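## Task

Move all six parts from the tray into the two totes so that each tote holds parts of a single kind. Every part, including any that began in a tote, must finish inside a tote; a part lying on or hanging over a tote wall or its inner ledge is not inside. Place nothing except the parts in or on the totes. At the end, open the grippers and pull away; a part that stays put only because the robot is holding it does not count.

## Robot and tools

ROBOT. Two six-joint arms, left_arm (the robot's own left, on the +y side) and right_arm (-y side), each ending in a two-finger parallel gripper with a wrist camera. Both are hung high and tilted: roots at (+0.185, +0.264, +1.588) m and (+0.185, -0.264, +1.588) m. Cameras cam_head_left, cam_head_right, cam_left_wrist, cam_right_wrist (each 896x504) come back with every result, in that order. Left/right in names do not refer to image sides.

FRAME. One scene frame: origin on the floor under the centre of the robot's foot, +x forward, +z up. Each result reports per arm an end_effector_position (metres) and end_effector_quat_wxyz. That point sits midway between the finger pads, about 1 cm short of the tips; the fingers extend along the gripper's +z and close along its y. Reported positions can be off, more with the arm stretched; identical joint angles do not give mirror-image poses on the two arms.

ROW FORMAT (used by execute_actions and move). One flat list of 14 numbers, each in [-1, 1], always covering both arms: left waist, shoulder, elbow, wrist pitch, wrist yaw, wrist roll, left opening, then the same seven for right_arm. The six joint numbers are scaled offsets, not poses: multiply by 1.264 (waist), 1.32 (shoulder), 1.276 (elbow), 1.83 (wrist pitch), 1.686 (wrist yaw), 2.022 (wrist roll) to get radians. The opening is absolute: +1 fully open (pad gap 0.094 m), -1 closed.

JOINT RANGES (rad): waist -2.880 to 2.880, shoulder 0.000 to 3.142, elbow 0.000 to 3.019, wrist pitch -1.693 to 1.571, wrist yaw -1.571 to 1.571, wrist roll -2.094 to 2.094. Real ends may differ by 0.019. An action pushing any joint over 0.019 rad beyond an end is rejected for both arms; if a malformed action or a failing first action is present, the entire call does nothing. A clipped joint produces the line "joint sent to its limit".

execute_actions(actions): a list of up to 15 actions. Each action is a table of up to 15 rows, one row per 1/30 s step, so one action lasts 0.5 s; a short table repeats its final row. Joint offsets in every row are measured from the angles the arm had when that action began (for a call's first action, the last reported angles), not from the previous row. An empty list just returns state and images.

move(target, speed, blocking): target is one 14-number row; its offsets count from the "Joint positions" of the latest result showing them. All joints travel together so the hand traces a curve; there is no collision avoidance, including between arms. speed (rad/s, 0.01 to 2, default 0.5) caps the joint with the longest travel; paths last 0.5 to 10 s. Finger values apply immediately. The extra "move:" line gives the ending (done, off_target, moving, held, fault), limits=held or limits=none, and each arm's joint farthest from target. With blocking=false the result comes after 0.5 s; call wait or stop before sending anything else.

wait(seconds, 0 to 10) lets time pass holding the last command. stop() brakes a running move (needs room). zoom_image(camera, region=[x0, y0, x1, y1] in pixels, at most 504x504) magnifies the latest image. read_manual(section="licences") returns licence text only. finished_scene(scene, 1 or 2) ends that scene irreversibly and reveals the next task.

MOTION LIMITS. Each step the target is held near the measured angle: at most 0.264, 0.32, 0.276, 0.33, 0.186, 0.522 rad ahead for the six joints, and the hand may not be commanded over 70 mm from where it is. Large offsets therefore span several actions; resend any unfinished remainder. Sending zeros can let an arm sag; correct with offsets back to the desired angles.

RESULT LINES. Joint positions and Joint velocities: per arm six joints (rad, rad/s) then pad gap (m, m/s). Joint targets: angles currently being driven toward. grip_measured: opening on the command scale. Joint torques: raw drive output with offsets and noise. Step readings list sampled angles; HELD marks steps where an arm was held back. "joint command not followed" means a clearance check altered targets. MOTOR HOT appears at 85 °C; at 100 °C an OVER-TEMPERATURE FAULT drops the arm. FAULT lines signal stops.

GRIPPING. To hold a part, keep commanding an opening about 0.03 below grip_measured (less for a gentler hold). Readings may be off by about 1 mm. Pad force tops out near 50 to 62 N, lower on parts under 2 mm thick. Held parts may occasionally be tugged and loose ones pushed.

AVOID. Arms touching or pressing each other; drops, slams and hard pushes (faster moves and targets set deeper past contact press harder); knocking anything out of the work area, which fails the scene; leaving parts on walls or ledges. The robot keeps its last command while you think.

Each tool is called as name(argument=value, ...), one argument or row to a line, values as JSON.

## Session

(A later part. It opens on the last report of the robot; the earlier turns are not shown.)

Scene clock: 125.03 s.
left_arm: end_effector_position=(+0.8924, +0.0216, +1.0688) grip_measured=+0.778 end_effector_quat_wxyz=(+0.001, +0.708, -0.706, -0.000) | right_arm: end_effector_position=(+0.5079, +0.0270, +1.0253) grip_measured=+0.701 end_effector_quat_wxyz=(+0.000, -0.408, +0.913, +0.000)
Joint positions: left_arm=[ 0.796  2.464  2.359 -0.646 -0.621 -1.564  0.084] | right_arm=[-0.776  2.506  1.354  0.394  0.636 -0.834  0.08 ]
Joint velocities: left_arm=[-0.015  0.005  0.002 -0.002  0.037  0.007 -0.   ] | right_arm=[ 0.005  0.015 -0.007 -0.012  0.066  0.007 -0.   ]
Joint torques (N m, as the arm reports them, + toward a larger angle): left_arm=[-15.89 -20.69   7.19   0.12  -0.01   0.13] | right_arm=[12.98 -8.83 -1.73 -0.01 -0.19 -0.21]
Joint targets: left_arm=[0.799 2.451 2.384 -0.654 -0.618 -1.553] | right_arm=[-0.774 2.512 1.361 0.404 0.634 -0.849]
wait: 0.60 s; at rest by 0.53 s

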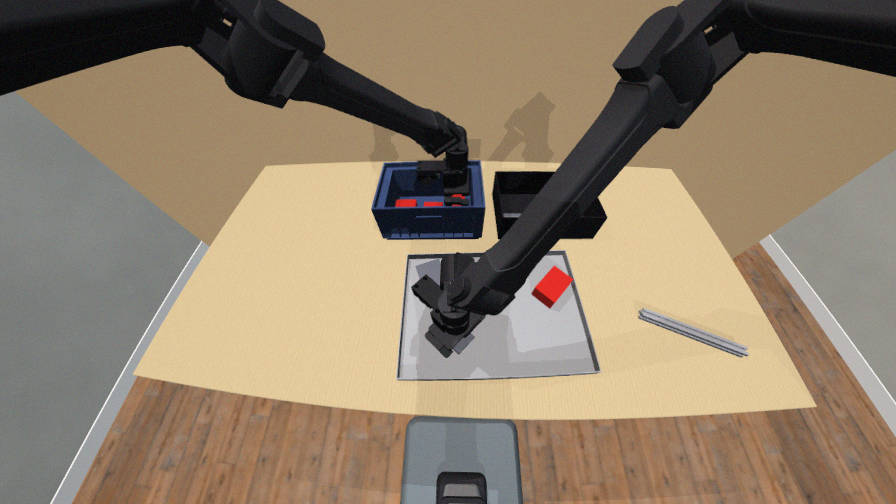

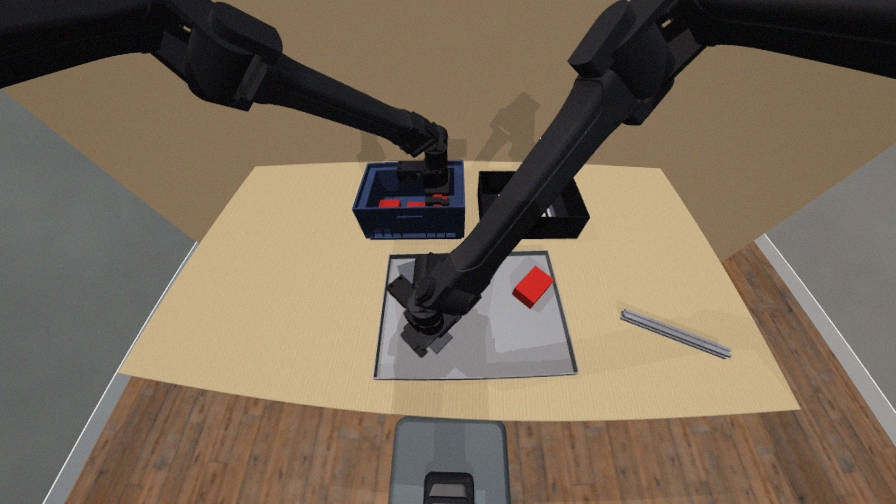

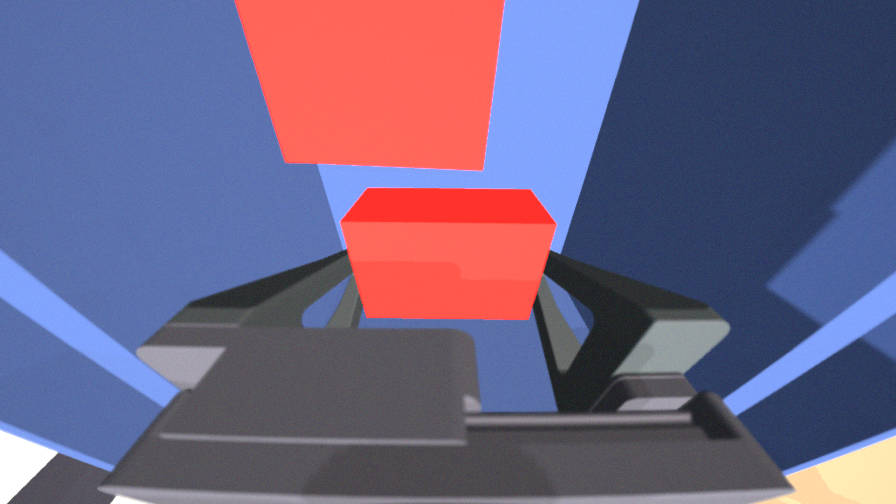

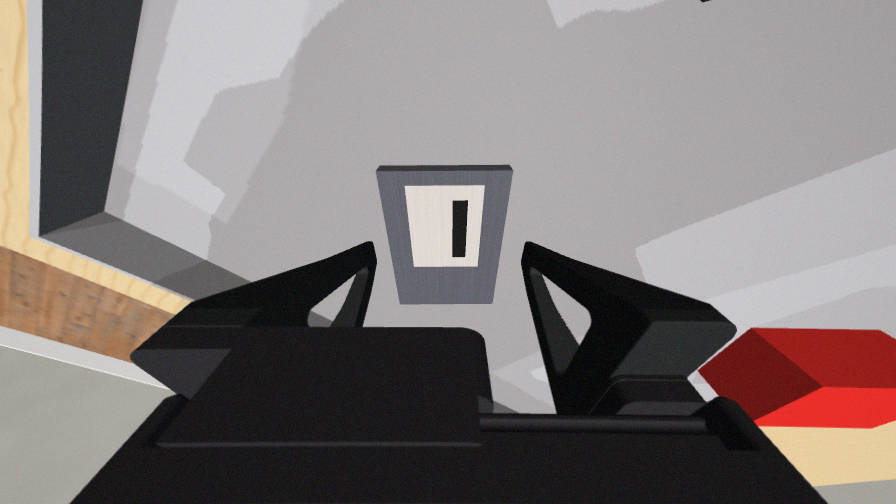

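execute_actions(
  actions=[
    [[0.004,-0.006,0.0196,-0.0044,0.002,0.0056,0.735,0.0016,0.006,0.0055,0.0055,-0.0012,-0.0074,0.66],[0.005,-0.003,0.0196,-0.0048,0.0022,0.0059,0.735,0.0016,0.007,0.0055,0.0055,-0.0012,-0.0074,0.61],[0.006,0.000,0.021,-0.0052,0.0025,0.0062,0.735,0.0016,0.0076,0.0055,0.0055,-0.0012,-0.0074,0.56],[0.0068,0.003,0.0235,-0.0056,0.0027,0.0065,0.735,0.0016,0.0076,0.0055,0.0055,-0.0012,-0.0074,0.51],[0.0076,0.006,0.027,-0.006,0.003,0.0068,0.735,0.0016,0.0076,0.0055,0.0055,-0.0012,-0.0074,0.46],[0.0084,0.009,0.0305,-0.0065,0.0032,0.0071,0.735,0.0016,0.0076,0.0055,0.0055,-0.0012,-0.0074,0.41],[0.0092,0.012,0.034,-0.007,0.0035,0.0074,0.735,0.0016,0.0076,0.0055,0.0055,-0.0012,-0.0074,0.36],[0.01,0.015,0.038,-0.0075,0.0037,0.0077,0.735,0.0016,0.0076,0.0055,0.0055,-0.0012,-0.0074,0.31],[0.0107,0.018,0.042,-0.008,0.004,0.008,0.735,0.0016,0.0076,0.0055,0.0055,-0.0012,-0.0074,0.26],[0.0113,0.0205,0.046,-0.0085,0.0042,0.0083,0.735,0.0016,0.0076,0.0055,0.0055,-0.0012,-0.0074,0.22],[0.0119,0.0227,0.050,-0.009,0.0045,0.0086,0.735,0.0016,0.0076,0.0055,0.0055,-0.0012,-0.0074,0.19],[0.0119,0.0227,0.0535,-0.0094,0.0047,0.0088,0.735,0.0016,0.0076,0.0055,0.0055,-0.0012,-0.0074,0.16],[0.0119,0.0227,0.057,-0.0098,0.0049,0.009,0.735,0.0016,0.0076,0.0055,0.0055,-0.0012,-0.0074,0.13],[0.0119,0.0227,0.060,-0.0101,0.0051,0.0092,0.735,0.0016,0.0076,0.0055,0.0055,-0.0012,-0.0074,0.10],[0.0119,0.0227,0.0627,-0.0104,0.0053,0.0094,0.735,0.0016,0.0076,0.0055,0.0055,-0.0012,-0.0074,0.07]],
  ],
)

wait(
  seconds=0.5,
)

Scene clock: 127.67 s.
left_arm: end_effector_position=(+0.8913, +0.0198, +1.0586) grip_measured=+0.778 end_effector_quat_wxyz=(+0.002, +0.707, -0.707, -0.000) | right_arm: end_effector_position=(+0.5065, +0.0272, +1.0250) grip_measured=+0.147 end_effector_quat_wxyz=(-0.000, -0.408, +0.913, +0.001)
Joint positions: left_arm=[ 0.801  2.496  2.401 -0.654 -0.616 -1.557  0.084] | right_arm=[-0.776  2.508  1.354  0.394  0.636 -0.835  0.054]
Joint velocities: left_arm=[ 0.034  0.063  0.076 -0.037 -0.022  0.007  0.002] | right_arm=[-0.005  0.015 -0.012  0.002 -0.022 -0.007  0.   ]
Joint torques (N m, as the arm reports them, + toward a larger angle): left_arm=[-15.94 -19.93   8.01  -0.02   0.01   0.13] | right_arm=[13.08 -8.55 -1.71 -0.01 -0.17 -0.2 ]
Joint targets: left_arm=[0.811 2.494 2.439 -0.665 -0.612 -1.545] | right_arm=[-0.774 2.516 1.361 0.404 0.634 -0.849]
Step readings (joint positions):
0: left_arm=[0.796 2.464 2.359 -0.646 -0.621 -1.564] | right_arm=[-0.776 2.506 1.354 0.394 0.636 -0.834]
1: left_arm=[0.796 2.464 2.359 -0.646 -0.621 -1.563] | right_arm=[-0.776 2.506 1.354 0.394 0.636 -0.834]
2: left_arm=[0.796 2.464 2.359 -0.646 -0.621 -1.563] | right_arm=[-0.776 2.506 1.354 0.394 0.636 -0.834]
4: left_arm=[0.796 2.464 2.359 -0.646 -0.621 -1.563] | right_arm=[-0.776 2.506 1.354 0.394 0.636 -0.834]
8: left_arm=[0.796 2.472 2.371 -0.649 -0.619 -1.561] | right_arm=[-0.776 2.507 1.354 0.394 0.636 -0.834]
15: Joint positions above

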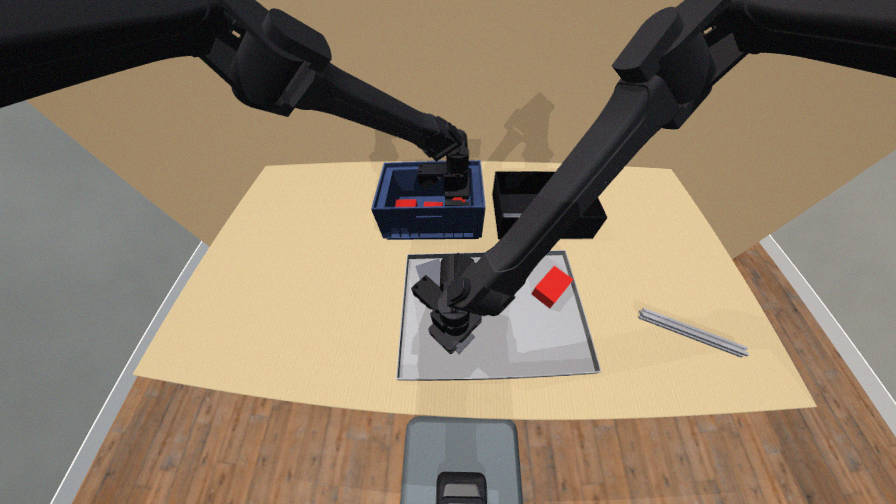

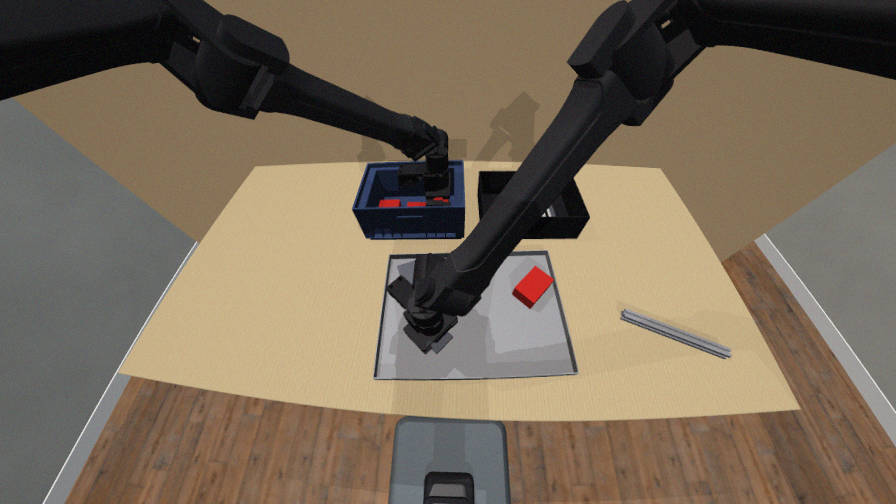

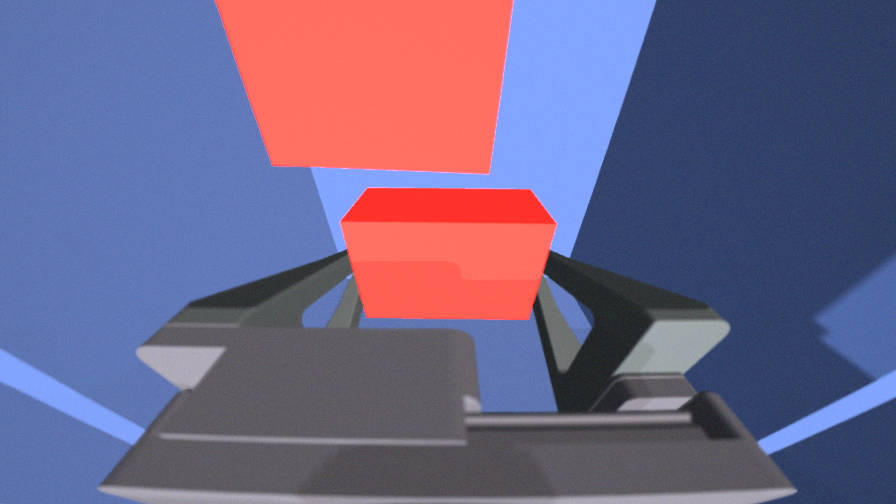

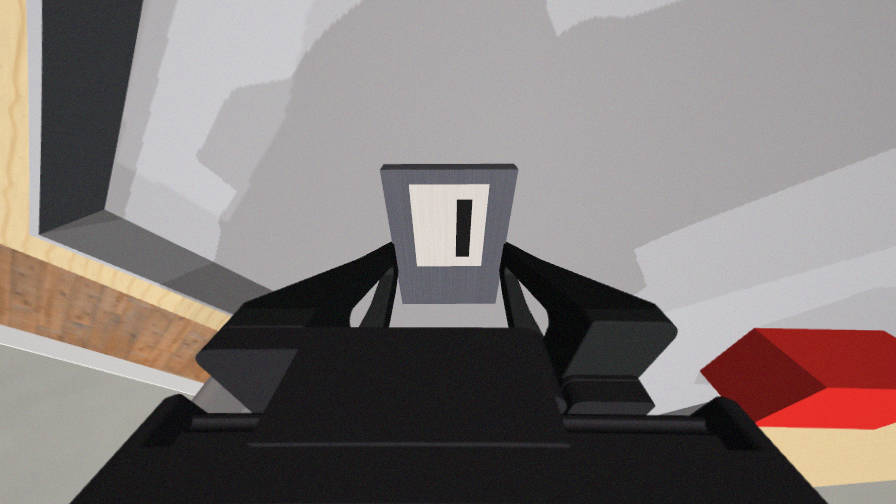

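Scene clock: 128.17 s.
left_arm: end_effector_position=(+0.8923, +0.0219, +1.0568) grip_measured=+0.778 end_effector_quat_wxyz=(+0.001, +0.708, -0.707, -0.001) | right_arm: end_effector_position=(+0.5063, +0.0272, +1.0249) grip_measured=+0.147 end_effector_quat_wxyz=(-0.001, -0.408, +0.913, +0.001)
Joint positions: left_arm=[ 0.804  2.499  2.409 -0.656 -0.616 -1.555  0.084] | right_arm=[-0.776  2.508  1.354  0.394  0.636 -0.835  0.054]
Joint velocities: left_arm=[-0.015 -0.015 -0.002 -0.007  0.022  0.066 -0.   ] | right_arm=[-0.005 -0.015  0.012 -0.012 -0.022 -0.007 -0.002]
Joint torques (N m, as the arm reports them, + toward a larger angle): left_arm=[-15.56 -20.1    7.75   0.12   0.01   0.13] | right_arm=[13.16 -8.63 -1.77  0.   -0.17 -0.19]
Joint targets: left_arm=[0.811 2.493 2.439 -0.665 -0.613 -1.545] | right_arm=[-0.774 2.516 1.361 0.404 0.634 -0.849]
wait: 0.50 s; at rest by 0.47 s

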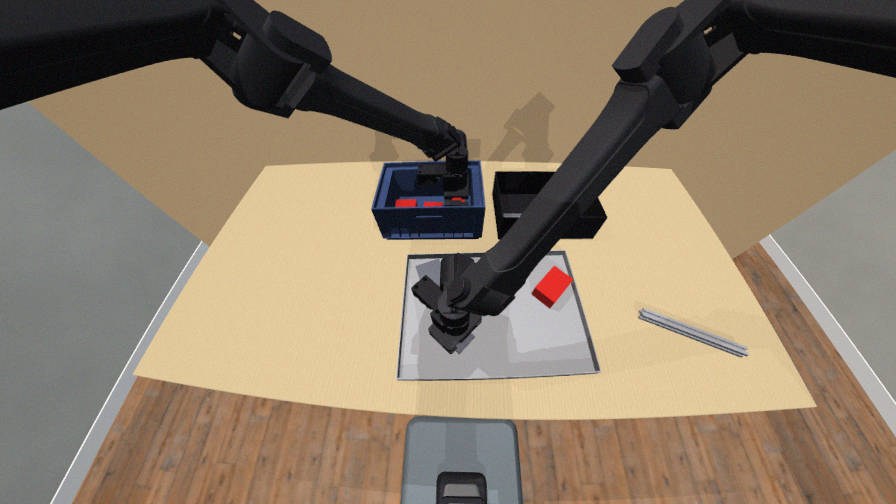

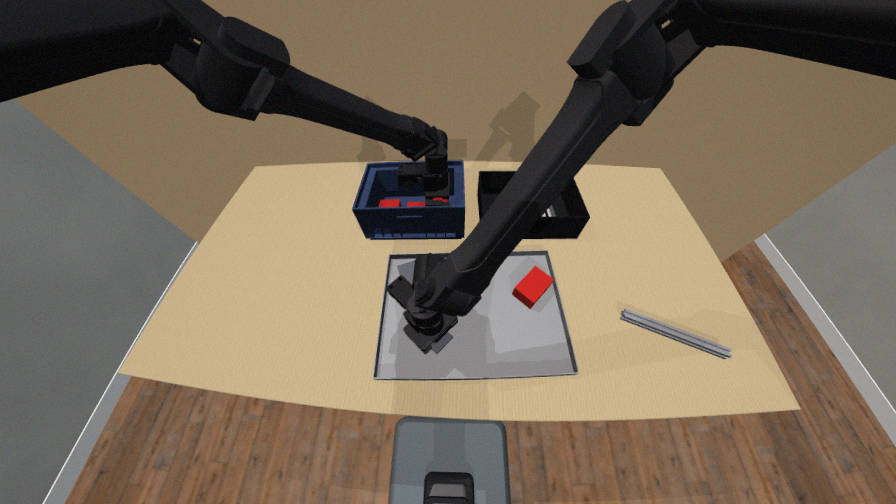

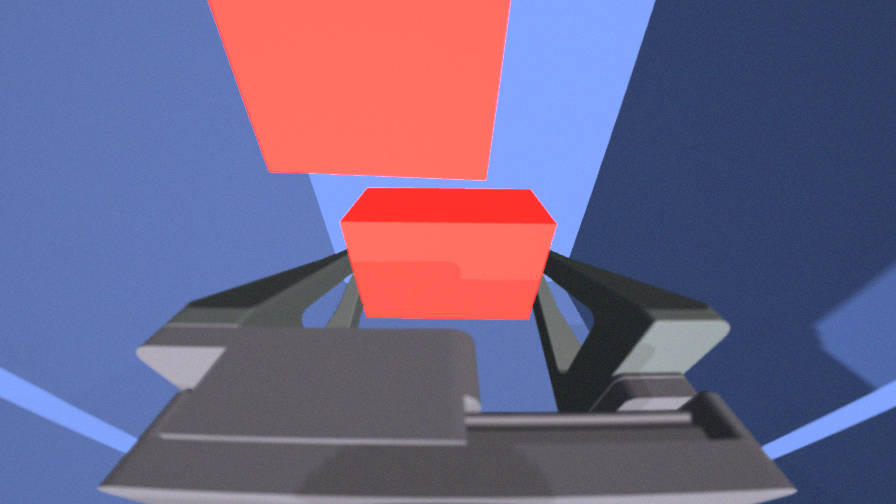

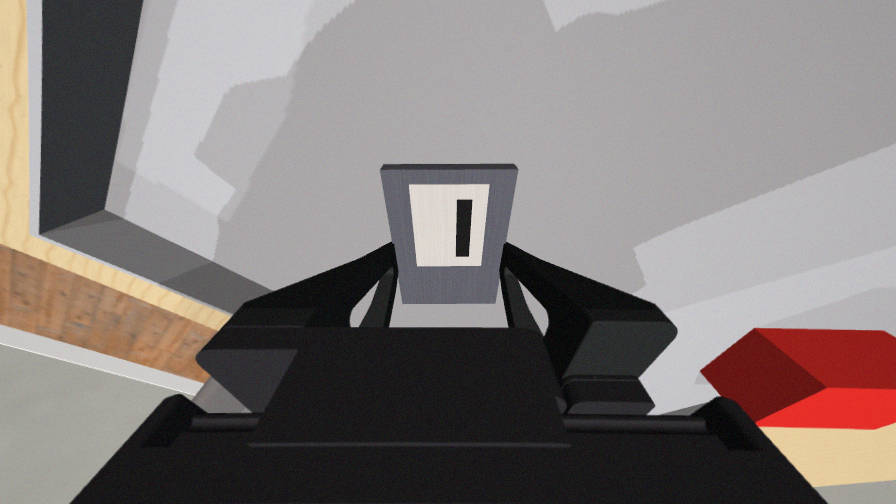

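execute_actions(
  actions=[
    [[0.0065,-0.002,0.0235,-0.005,0.002,0.0052,0.735,0.0,0.006,0.0055,0.0055,-0.0012,-0.0074,0.25],[0.0074,0.001,0.0245,-0.0055,0.0023,0.0054,0.735,-0.002,0.006,0.0055,0.0055,-0.0012,-0.0074,0.34],[0.0083,0.0045,0.027,-0.006,0.0026,0.0056,0.735,-0.004,0.0065,0.006,0.0055,-0.0014,-0.0076,0.34],[0.0092,0.008,0.031,-0.0066,0.003,0.0059,0.735,-0.005,0.0072,0.0068,0.0055,-0.0016,-0.0078,0.34],[0.01,0.0115,0.0355,-0.0072,0.0033,0.0061,0.735,-0.006,0.008,0.0077,0.0055,-0.0018,-0.008,0.34],[0.0108,0.015,0.040,-0.0079,0.0036,0.0064,0.735,-0.007,0.0088,0.0086,0.0055,-0.002,-0.0082,0.34],[0.0116,0.0185,0.045,-0.0086,0.004,0.0066,0.735,-0.008,0.0096,0.0095,0.0055,-0.0022,-0.0084,0.34],[0.0124,0.022,0.050,-0.0093,0.0043,0.0069,0.735,-0.0088,0.0104,0.0105,0.0055,-0.0024,-0.0086,0.34],[0.0132,0.025,0.055,-0.01,0.0046,0.0071,0.735,-0.0095,0.0112,0.0115,0.0055,-0.0026,-0.0088,0.34],[0.0139,0.028,0.060,-0.0107,0.005,0.0074,0.735,-0.0095,0.0121,0.0124,0.0055,-0.0028,-0.009,0.34],[0.0146,0.0311,0.065,-0.0114,0.0053,0.0076,0.735,-0.0095,0.0121,0.0133,0.0055,-0.003,-0.009,0.34],[0.0146,0.0311,0.0695,-0.012,0.0056,0.0078,0.735,-0.0095,0.0121,0.0133,0.0055,-0.003,-0.009,0.34],[0.0146,0.0311,0.0735,-0.0126,0.0059,0.008,0.735,-0.0095,0.0121,0.0133,0.0055,-0.003,-0.009,0.34],[0.0146,0.0311,0.077,-0.0132,0.0062,0.0082,0.735,-0.0095,0.0121,0.0133,0.0055,-0.003,-0.009,0.34],[0.0146,0.0311,0.080,-0.0137,0.0065,0.0084,0.735,-0.0095,0.0121,0.0133,0.0055,-0.003,-0.009,0.34]],
  ],
)

wait(
  seconds=0.5,
)

Scene clock: 130.37 s.
left_arm: end_effector_position=(+0.8912, +0.0221, +1.0425) grip_measured=+0.778 end_effector_quat_wxyz=(+0.001, +0.709, -0.705, -0.002) | right_arm: end_effector_position=(+0.5072, +0.0279, +1.0236) grip_measured=+0.338 end_effector_quat_wxyz=(+0.000, -0.409, +0.913, +0.001)
Joint positions: left_arm=[ 0.815  2.544  2.47  -0.671 -0.609 -1.55   0.084] | right_arm=[-0.776  2.511  1.359  0.394  0.634 -0.838  0.063]
Joint velocities: left_arm=[ 0.034  0.083  0.12  -0.076 -0.051 -0.022 -0.   ] | right_arm=[ 0.005 -0.005 -0.007  0.017 -0.022  0.022 -0.001]
Joint torques (N m, as the arm reports them, + toward a larger angle): left_arm=[-15.56 -20.43   8.13   0.3    0.02   0.11] | right_arm=[11.93 -8.29 -1.37  0.02 -0.25 -0.19]
Joint targets: left_arm=[0.823 2.541 2.511 -0.682 -0.605 -1.538] | right_arm=[-0.788 2.524 1.371 0.404 0.631 -0.853]
Step readings (joint positions):
0: left_arm=[0.804 2.499 2.409 -0.656 -0.616 -1.555] | right_arm=[-0.776 2.508 1.354 0.394 0.636 -0.835]
1: left_arm=[0.804 2.499 2.409 -0.656 -0.616 -1.555] | right_arm=[-0.776 2.508 1.354 0.394 0.636 -0.835]
2: left_arm=[0.805 2.499 2.409 -0.656 -0.616 -1.555] | right_arm=[-0.776 2.508 1.354 0.394 0.636 -0.835]
4: left_arm=[0.805 2.501 2.412 -0.658 -0.616 -1.555] | right_arm=[-0.776 2.508 1.355 0.394 0.636 -0.835]
8: left_arm=[0.807 2.515 2.434 -0.662 -0.613 -1.553] | right_arm=[-0.776 2.511 1.359 0.394 0.635 -0.835]
15: Joint positions above

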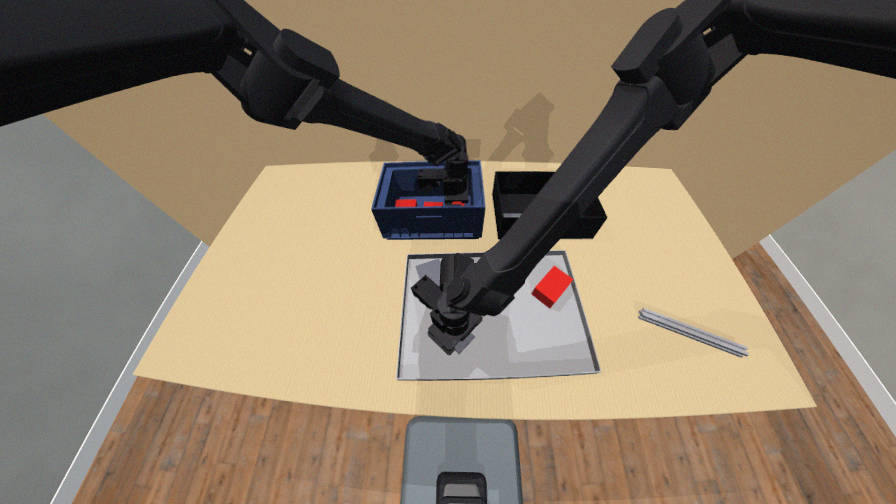

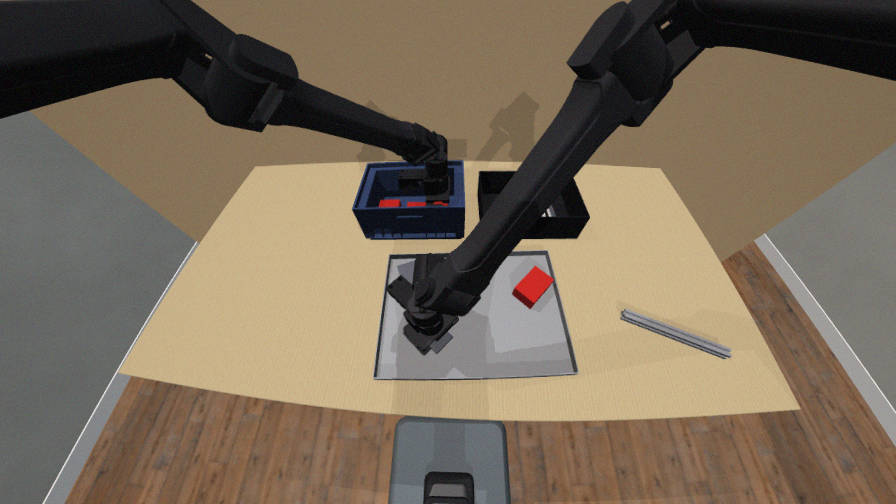

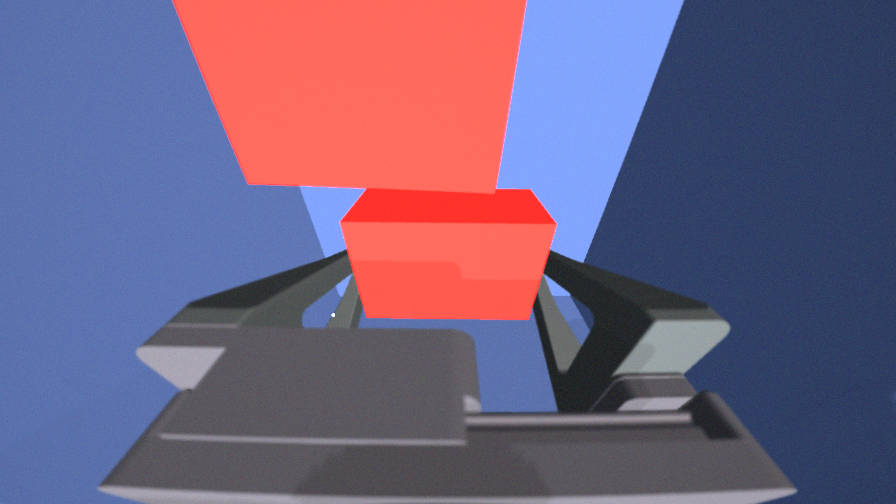

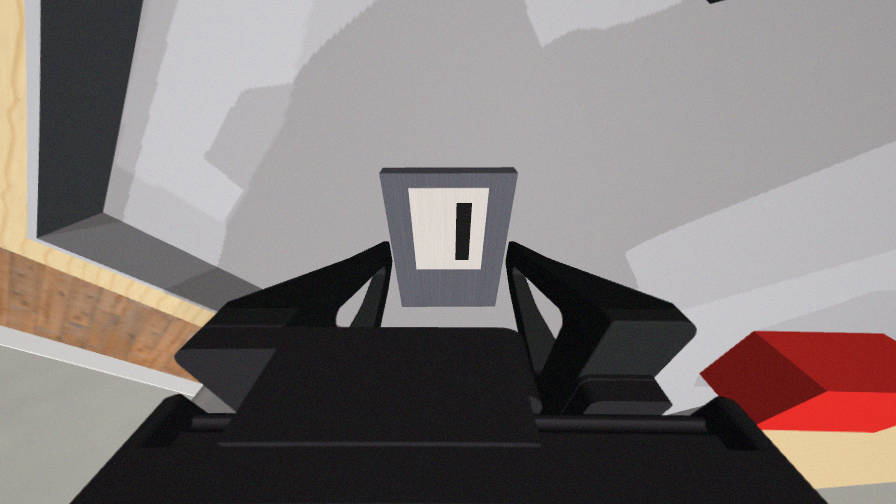

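Scene clock: 130.87 s.
left_arm: end_effector_position=(+0.8957, +0.0249, +1.0436) grip_measured=+0.778 end_effector_quat_wxyz=(-0.001, +0.710, -0.704, +0.000) | right_arm: end_effector_position=(+0.5072, +0.0279, +1.0236) grip_measured=+0.338 end_effector_quat_wxyz=(+0.000, -0.409, +0.912, +0.001)
Joint positions: left_arm=[ 0.817  2.544  2.481 -0.673 -0.608 -1.549  0.084] | right_arm=[-0.776  2.511  1.359  0.394  0.634 -0.838  0.063]
Joint velocities: left_arm=[-0.005 -0.015 -0.007 -0.012 -0.066  0.007 -0.001] | right_arm=[-0.005  0.024 -0.007  0.007 -0.007 -0.007  0.   ]
Joint torques (N m, as the arm reports them, + toward a larger angle): left_arm=[-15.55 -19.81   7.96   0.11  -0.01   0.13] | right_arm=[11.99 -8.27 -1.3   0.01 -0.24 -0.2 ]
Joint targets: left_arm=[0.823 2.540 2.511 -0.681 -0.605 -1.538] | right_arm=[-0.788 2.524 1.371 0.404 0.631 -0.853]
wait: 0.50 s; at rest by 0.33 s

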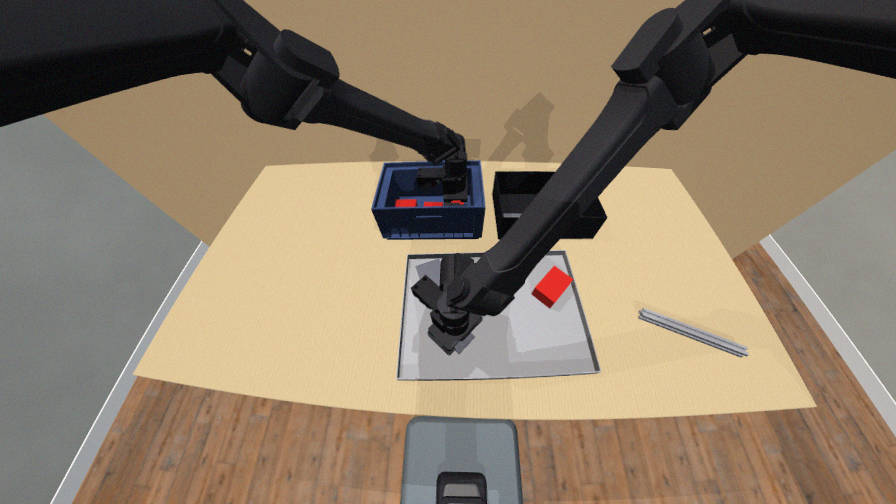

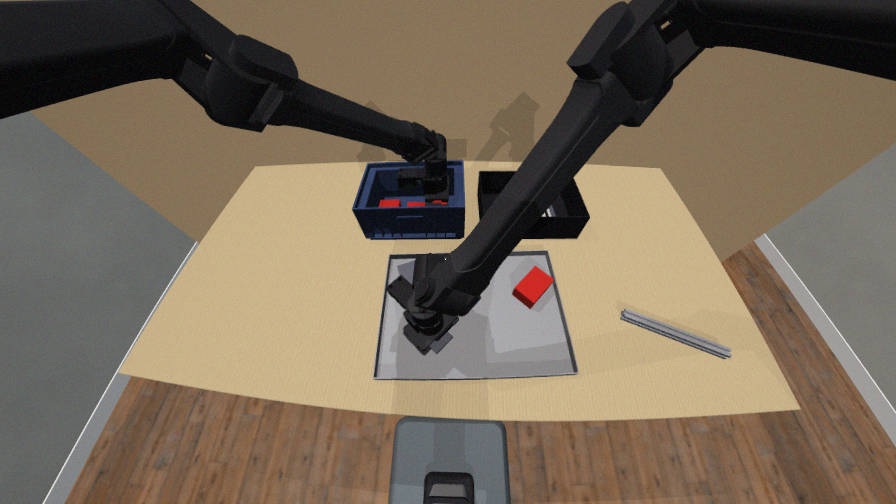

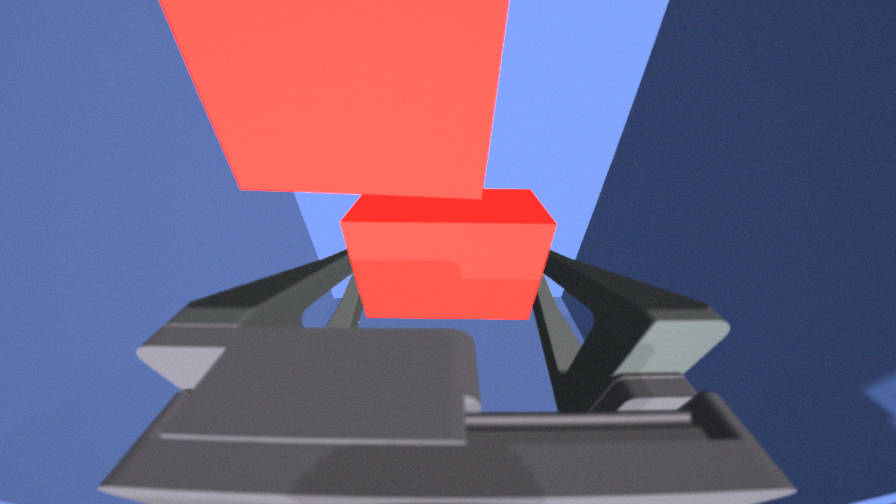

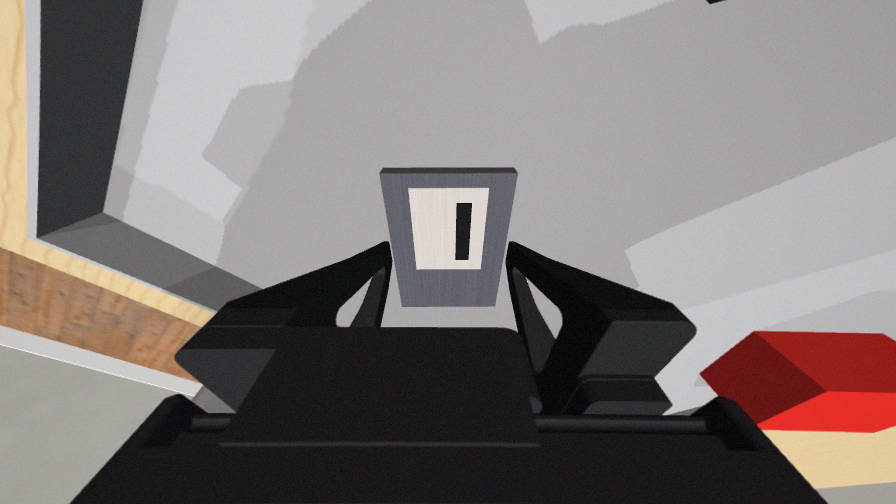

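execute_actions(
  actions=[
    [[0.0047,0.000,0.0235,-0.0044,0.0018,0.0054,0.735,-0.004,0.004,0.004,0.0055,-0.0012,-0.0074,0.30],[0.0047,0.002,0.0235,-0.0044,0.0018,0.0054,0.735,-0.002,0.002,0.003,0.0055,-0.0012,-0.0074,0.27],[0.0047,0.004,0.0235,-0.0044,0.0018,0.0054,0.735,0.0,0.0,0.002,0.0055,-0.0012,-0.0074,0.24],[0.0047,0.004,0.0235,-0.0044,0.0018,0.0054,0.735,0.0,0.0,0.002,0.0055,-0.0012,-0.0074,0.21],[0.0047,0.004,0.0235,-0.0044,0.0018,0.0054,0.735,0.0,0.0,0.002,0.0055,-0.0012,-0.0074,0.19],[0.0047,0.004,0.0235,-0.0044,0.0018,0.0054,0.735,0.0,0.0,0.002,0.0055,-0.0012,-0.0074,0.17],[0.0047,0.004,0.0235,-0.0044,0.0018,0.0054,0.735,0.0,0.0,0.002,0.0055,-0.0012,-0.0074,0.15],[0.0047,0.004,0.0235,-0.0044,0.0018,0.0054,0.735,0.0,0.0,0.002,0.0055,-0.0012,-0.0074,0.13],[0.0047,0.004,0.0235,-0.0044,0.0018,0.0054,0.735,0.0,0.0,0.002,0.0055,-0.0012,-0.0074,0.11],[0.0047,0.004,0.0235,-0.0044,0.0018,0.0054,0.735,0.0,0.0,0.002,0.0055,-0.0012,-0.0074,0.10],[0.0047,0.004,0.0235,-0.0044,0.0018,0.0054,0.735,0.0,0.0,0.002,0.0055,-0.0012,-0.0074,0.10],[0.0047,0.004,0.0235,-0.0044,0.0018,0.0054,0.735,0.0,0.0,0.002,0.0055,-0.0012,-0.0074,0.10],[0.0047,0.004,0.0235,-0.0044,0.0018,0.0054,0.78,0.0,0.0,0.002,0.0055,-0.0012,-0.0074,0.10],[0.0047,0.004,0.0235,-0.0044,0.0018,0.0054,0.84,0.0,0.0,0.002,0.0055,-0.0012,-0.0074,0.10],[0.0047,0.004,0.0235,-0.0044,0.0018,0.0054,0.90,0.0,0.0,0.002,0.0055,-0.0012,-0.0074,0.10]],
  ],
)

wait(
  seconds=0.3,
)

Scene clock: 132.67 s.
left_arm: end_effector_position=(+0.8945, +0.0242, +1.0426) grip_measured=+0.872 end_effector_quat_wxyz=(-0.001, +0.709, -0.705, -0.000) | right_arm: end_effector_position=(+0.5072, +0.0282, +1.0236) grip_measured=+0.155 end_effector_quat_wxyz=(+0.001, -0.409, +0.912, +0.002)
Joint positions: left_arm=[ 0.817  2.546  2.481 -0.673 -0.608 -1.548  0.088] | right_arm=[-0.776  2.511  1.359  0.394  0.633 -0.838  0.054]
Joint velocities: left_arm=[-0.015  0.005  0.002 -0.002  0.022  0.022  0.052] | right_arm=[-0.024 -0.015 -0.007  0.002 -0.022 -0.007  0.001]
Joint torques (N m, as the arm reports them, + toward a larger angle): left_arm=[-15.38 -19.22   7.93   0.15   0.     0.13] | right_arm=[13.   -9.18 -2.15  0.01 -0.1  -0.2 ]
Joint targets: left_arm=[0.823 2.549 2.511 -0.681 -0.605 -1.538] | right_arm=[-0.776 2.511 1.361 0.404 0.632 -0.853]
Step readings (joint positions):
0: left_arm=[0.817 2.544 2.481 -0.673 -0.608 -1.549] | right_arm=[-0.776 2.511 1.359 0.394 0.634 -0.838]
1: left_arm=[0.817 2.544 2.481 -0.673 -0.608 -1.549] | right_arm=[-0.776 2.511 1.359 0.394 0.634 -0.838]
2: left_arm=[0.817 2.544 2.481 -0.673 -0.608 -1.548] | right_arm=[-0.776 2.511 1.359 0.394 0.633 -0.838]
4: left_arm=[0.817 2.545 2.481 -0.673 -0.608 -1.548] | right_arm=[-0.776 2.511 1.359 0.394 0.633 -0.838]
8: left_arm=[0.817 2.546 2.481 -0.673 -0.608 -1.548] | right_arm=[-0.776 2.511 1.359 0.394 0.633 -0.838]
15: Joint positions above

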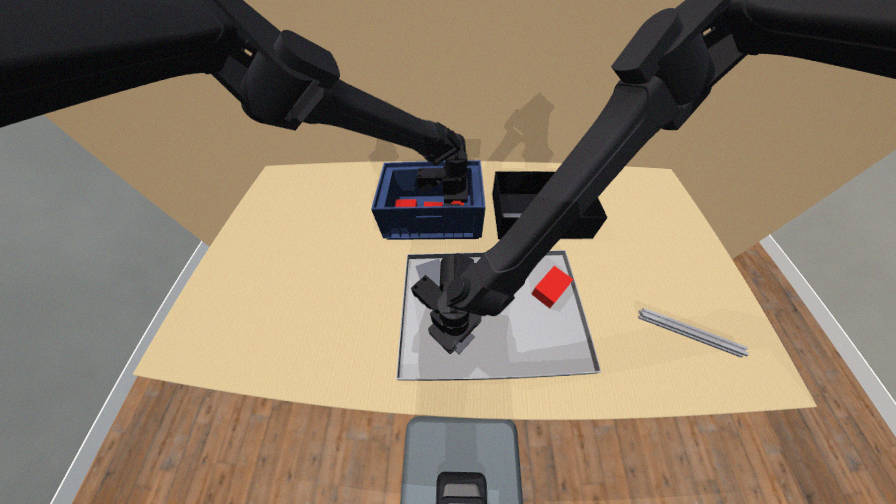

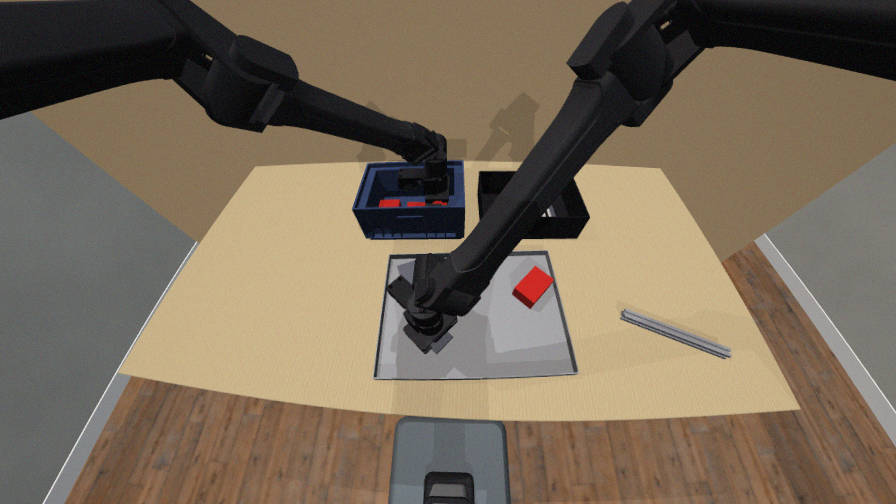

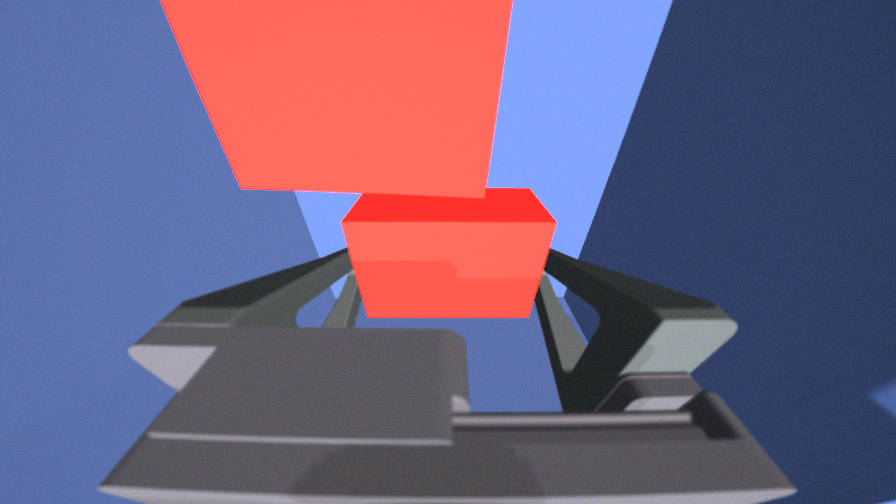

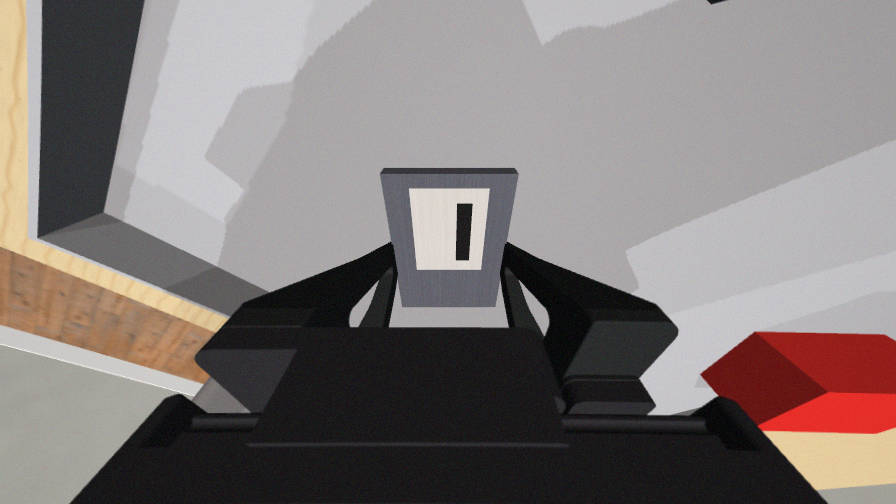

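Scene clock: 132.97 s.
left_arm: end_effector_position=(+0.8945, +0.0242, +1.0426) grip_measured=+0.898 end_effector_quat_wxyz=(-0.001, +0.709, -0.705, -0.000) | right_arm: end_effector_position=(+0.5072, +0.0282, +1.0236) grip_measured=+0.155 end_effector_quat_wxyz=(+0.001, -0.409, +0.912, +0.002)
Joint positions: left_arm=[ 0.817  2.546  2.481 -0.673 -0.608 -1.548  0.089] | right_arm=[-0.776  2.511  1.359  0.394  0.633 -0.838  0.054]
Joint velocities: left_arm=[ 0.005 -0.015  0.007 -0.007  0.037 -0.066 -0.   ] | right_arm=[-0.005  0.005 -0.007  0.002 -0.051 -0.007  0.001]
Joint torques (N m, as the arm reports them, + toward a larger angle): left_arm=[-15.27 -19.35   7.85   0.12  -0.02   0.12] | right_arm=[12.96 -9.33 -2.11  0.   -0.1  -0.2 ]
Joint targets: left_arm=[0.823 2.549 2.511 -0.681 -0.605 -1.538] | right_arm=[-0.776 2.511 1.361 0.404 0.632 -0.853]
wait: 0.30 s; at rest by 0.20 s

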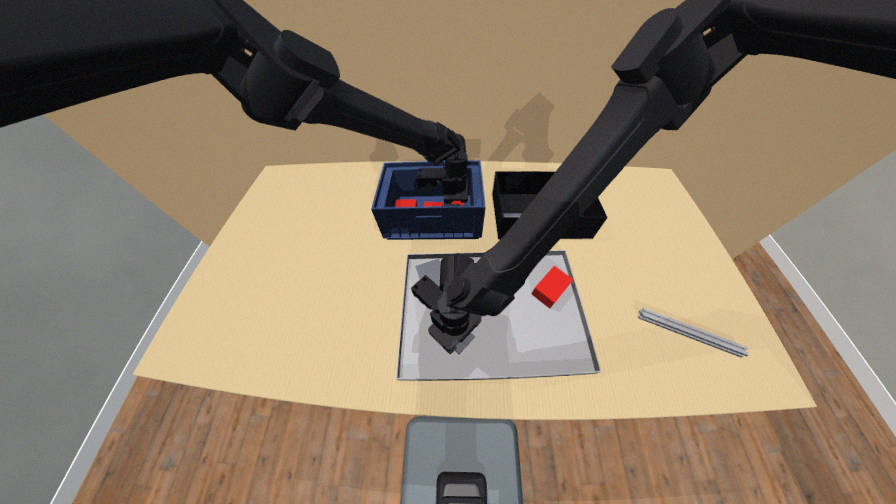

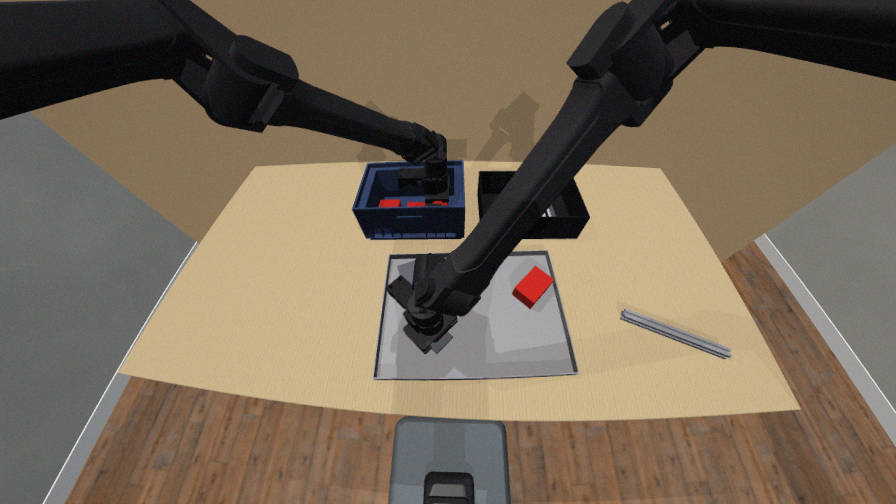

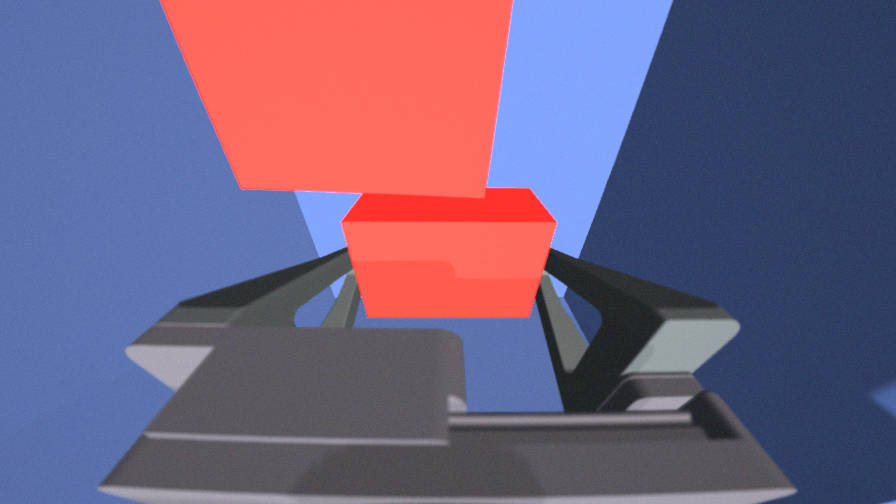

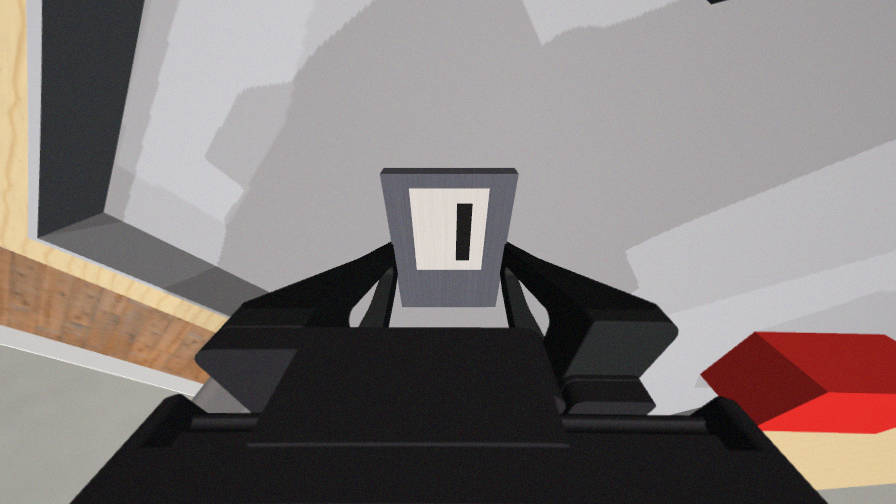

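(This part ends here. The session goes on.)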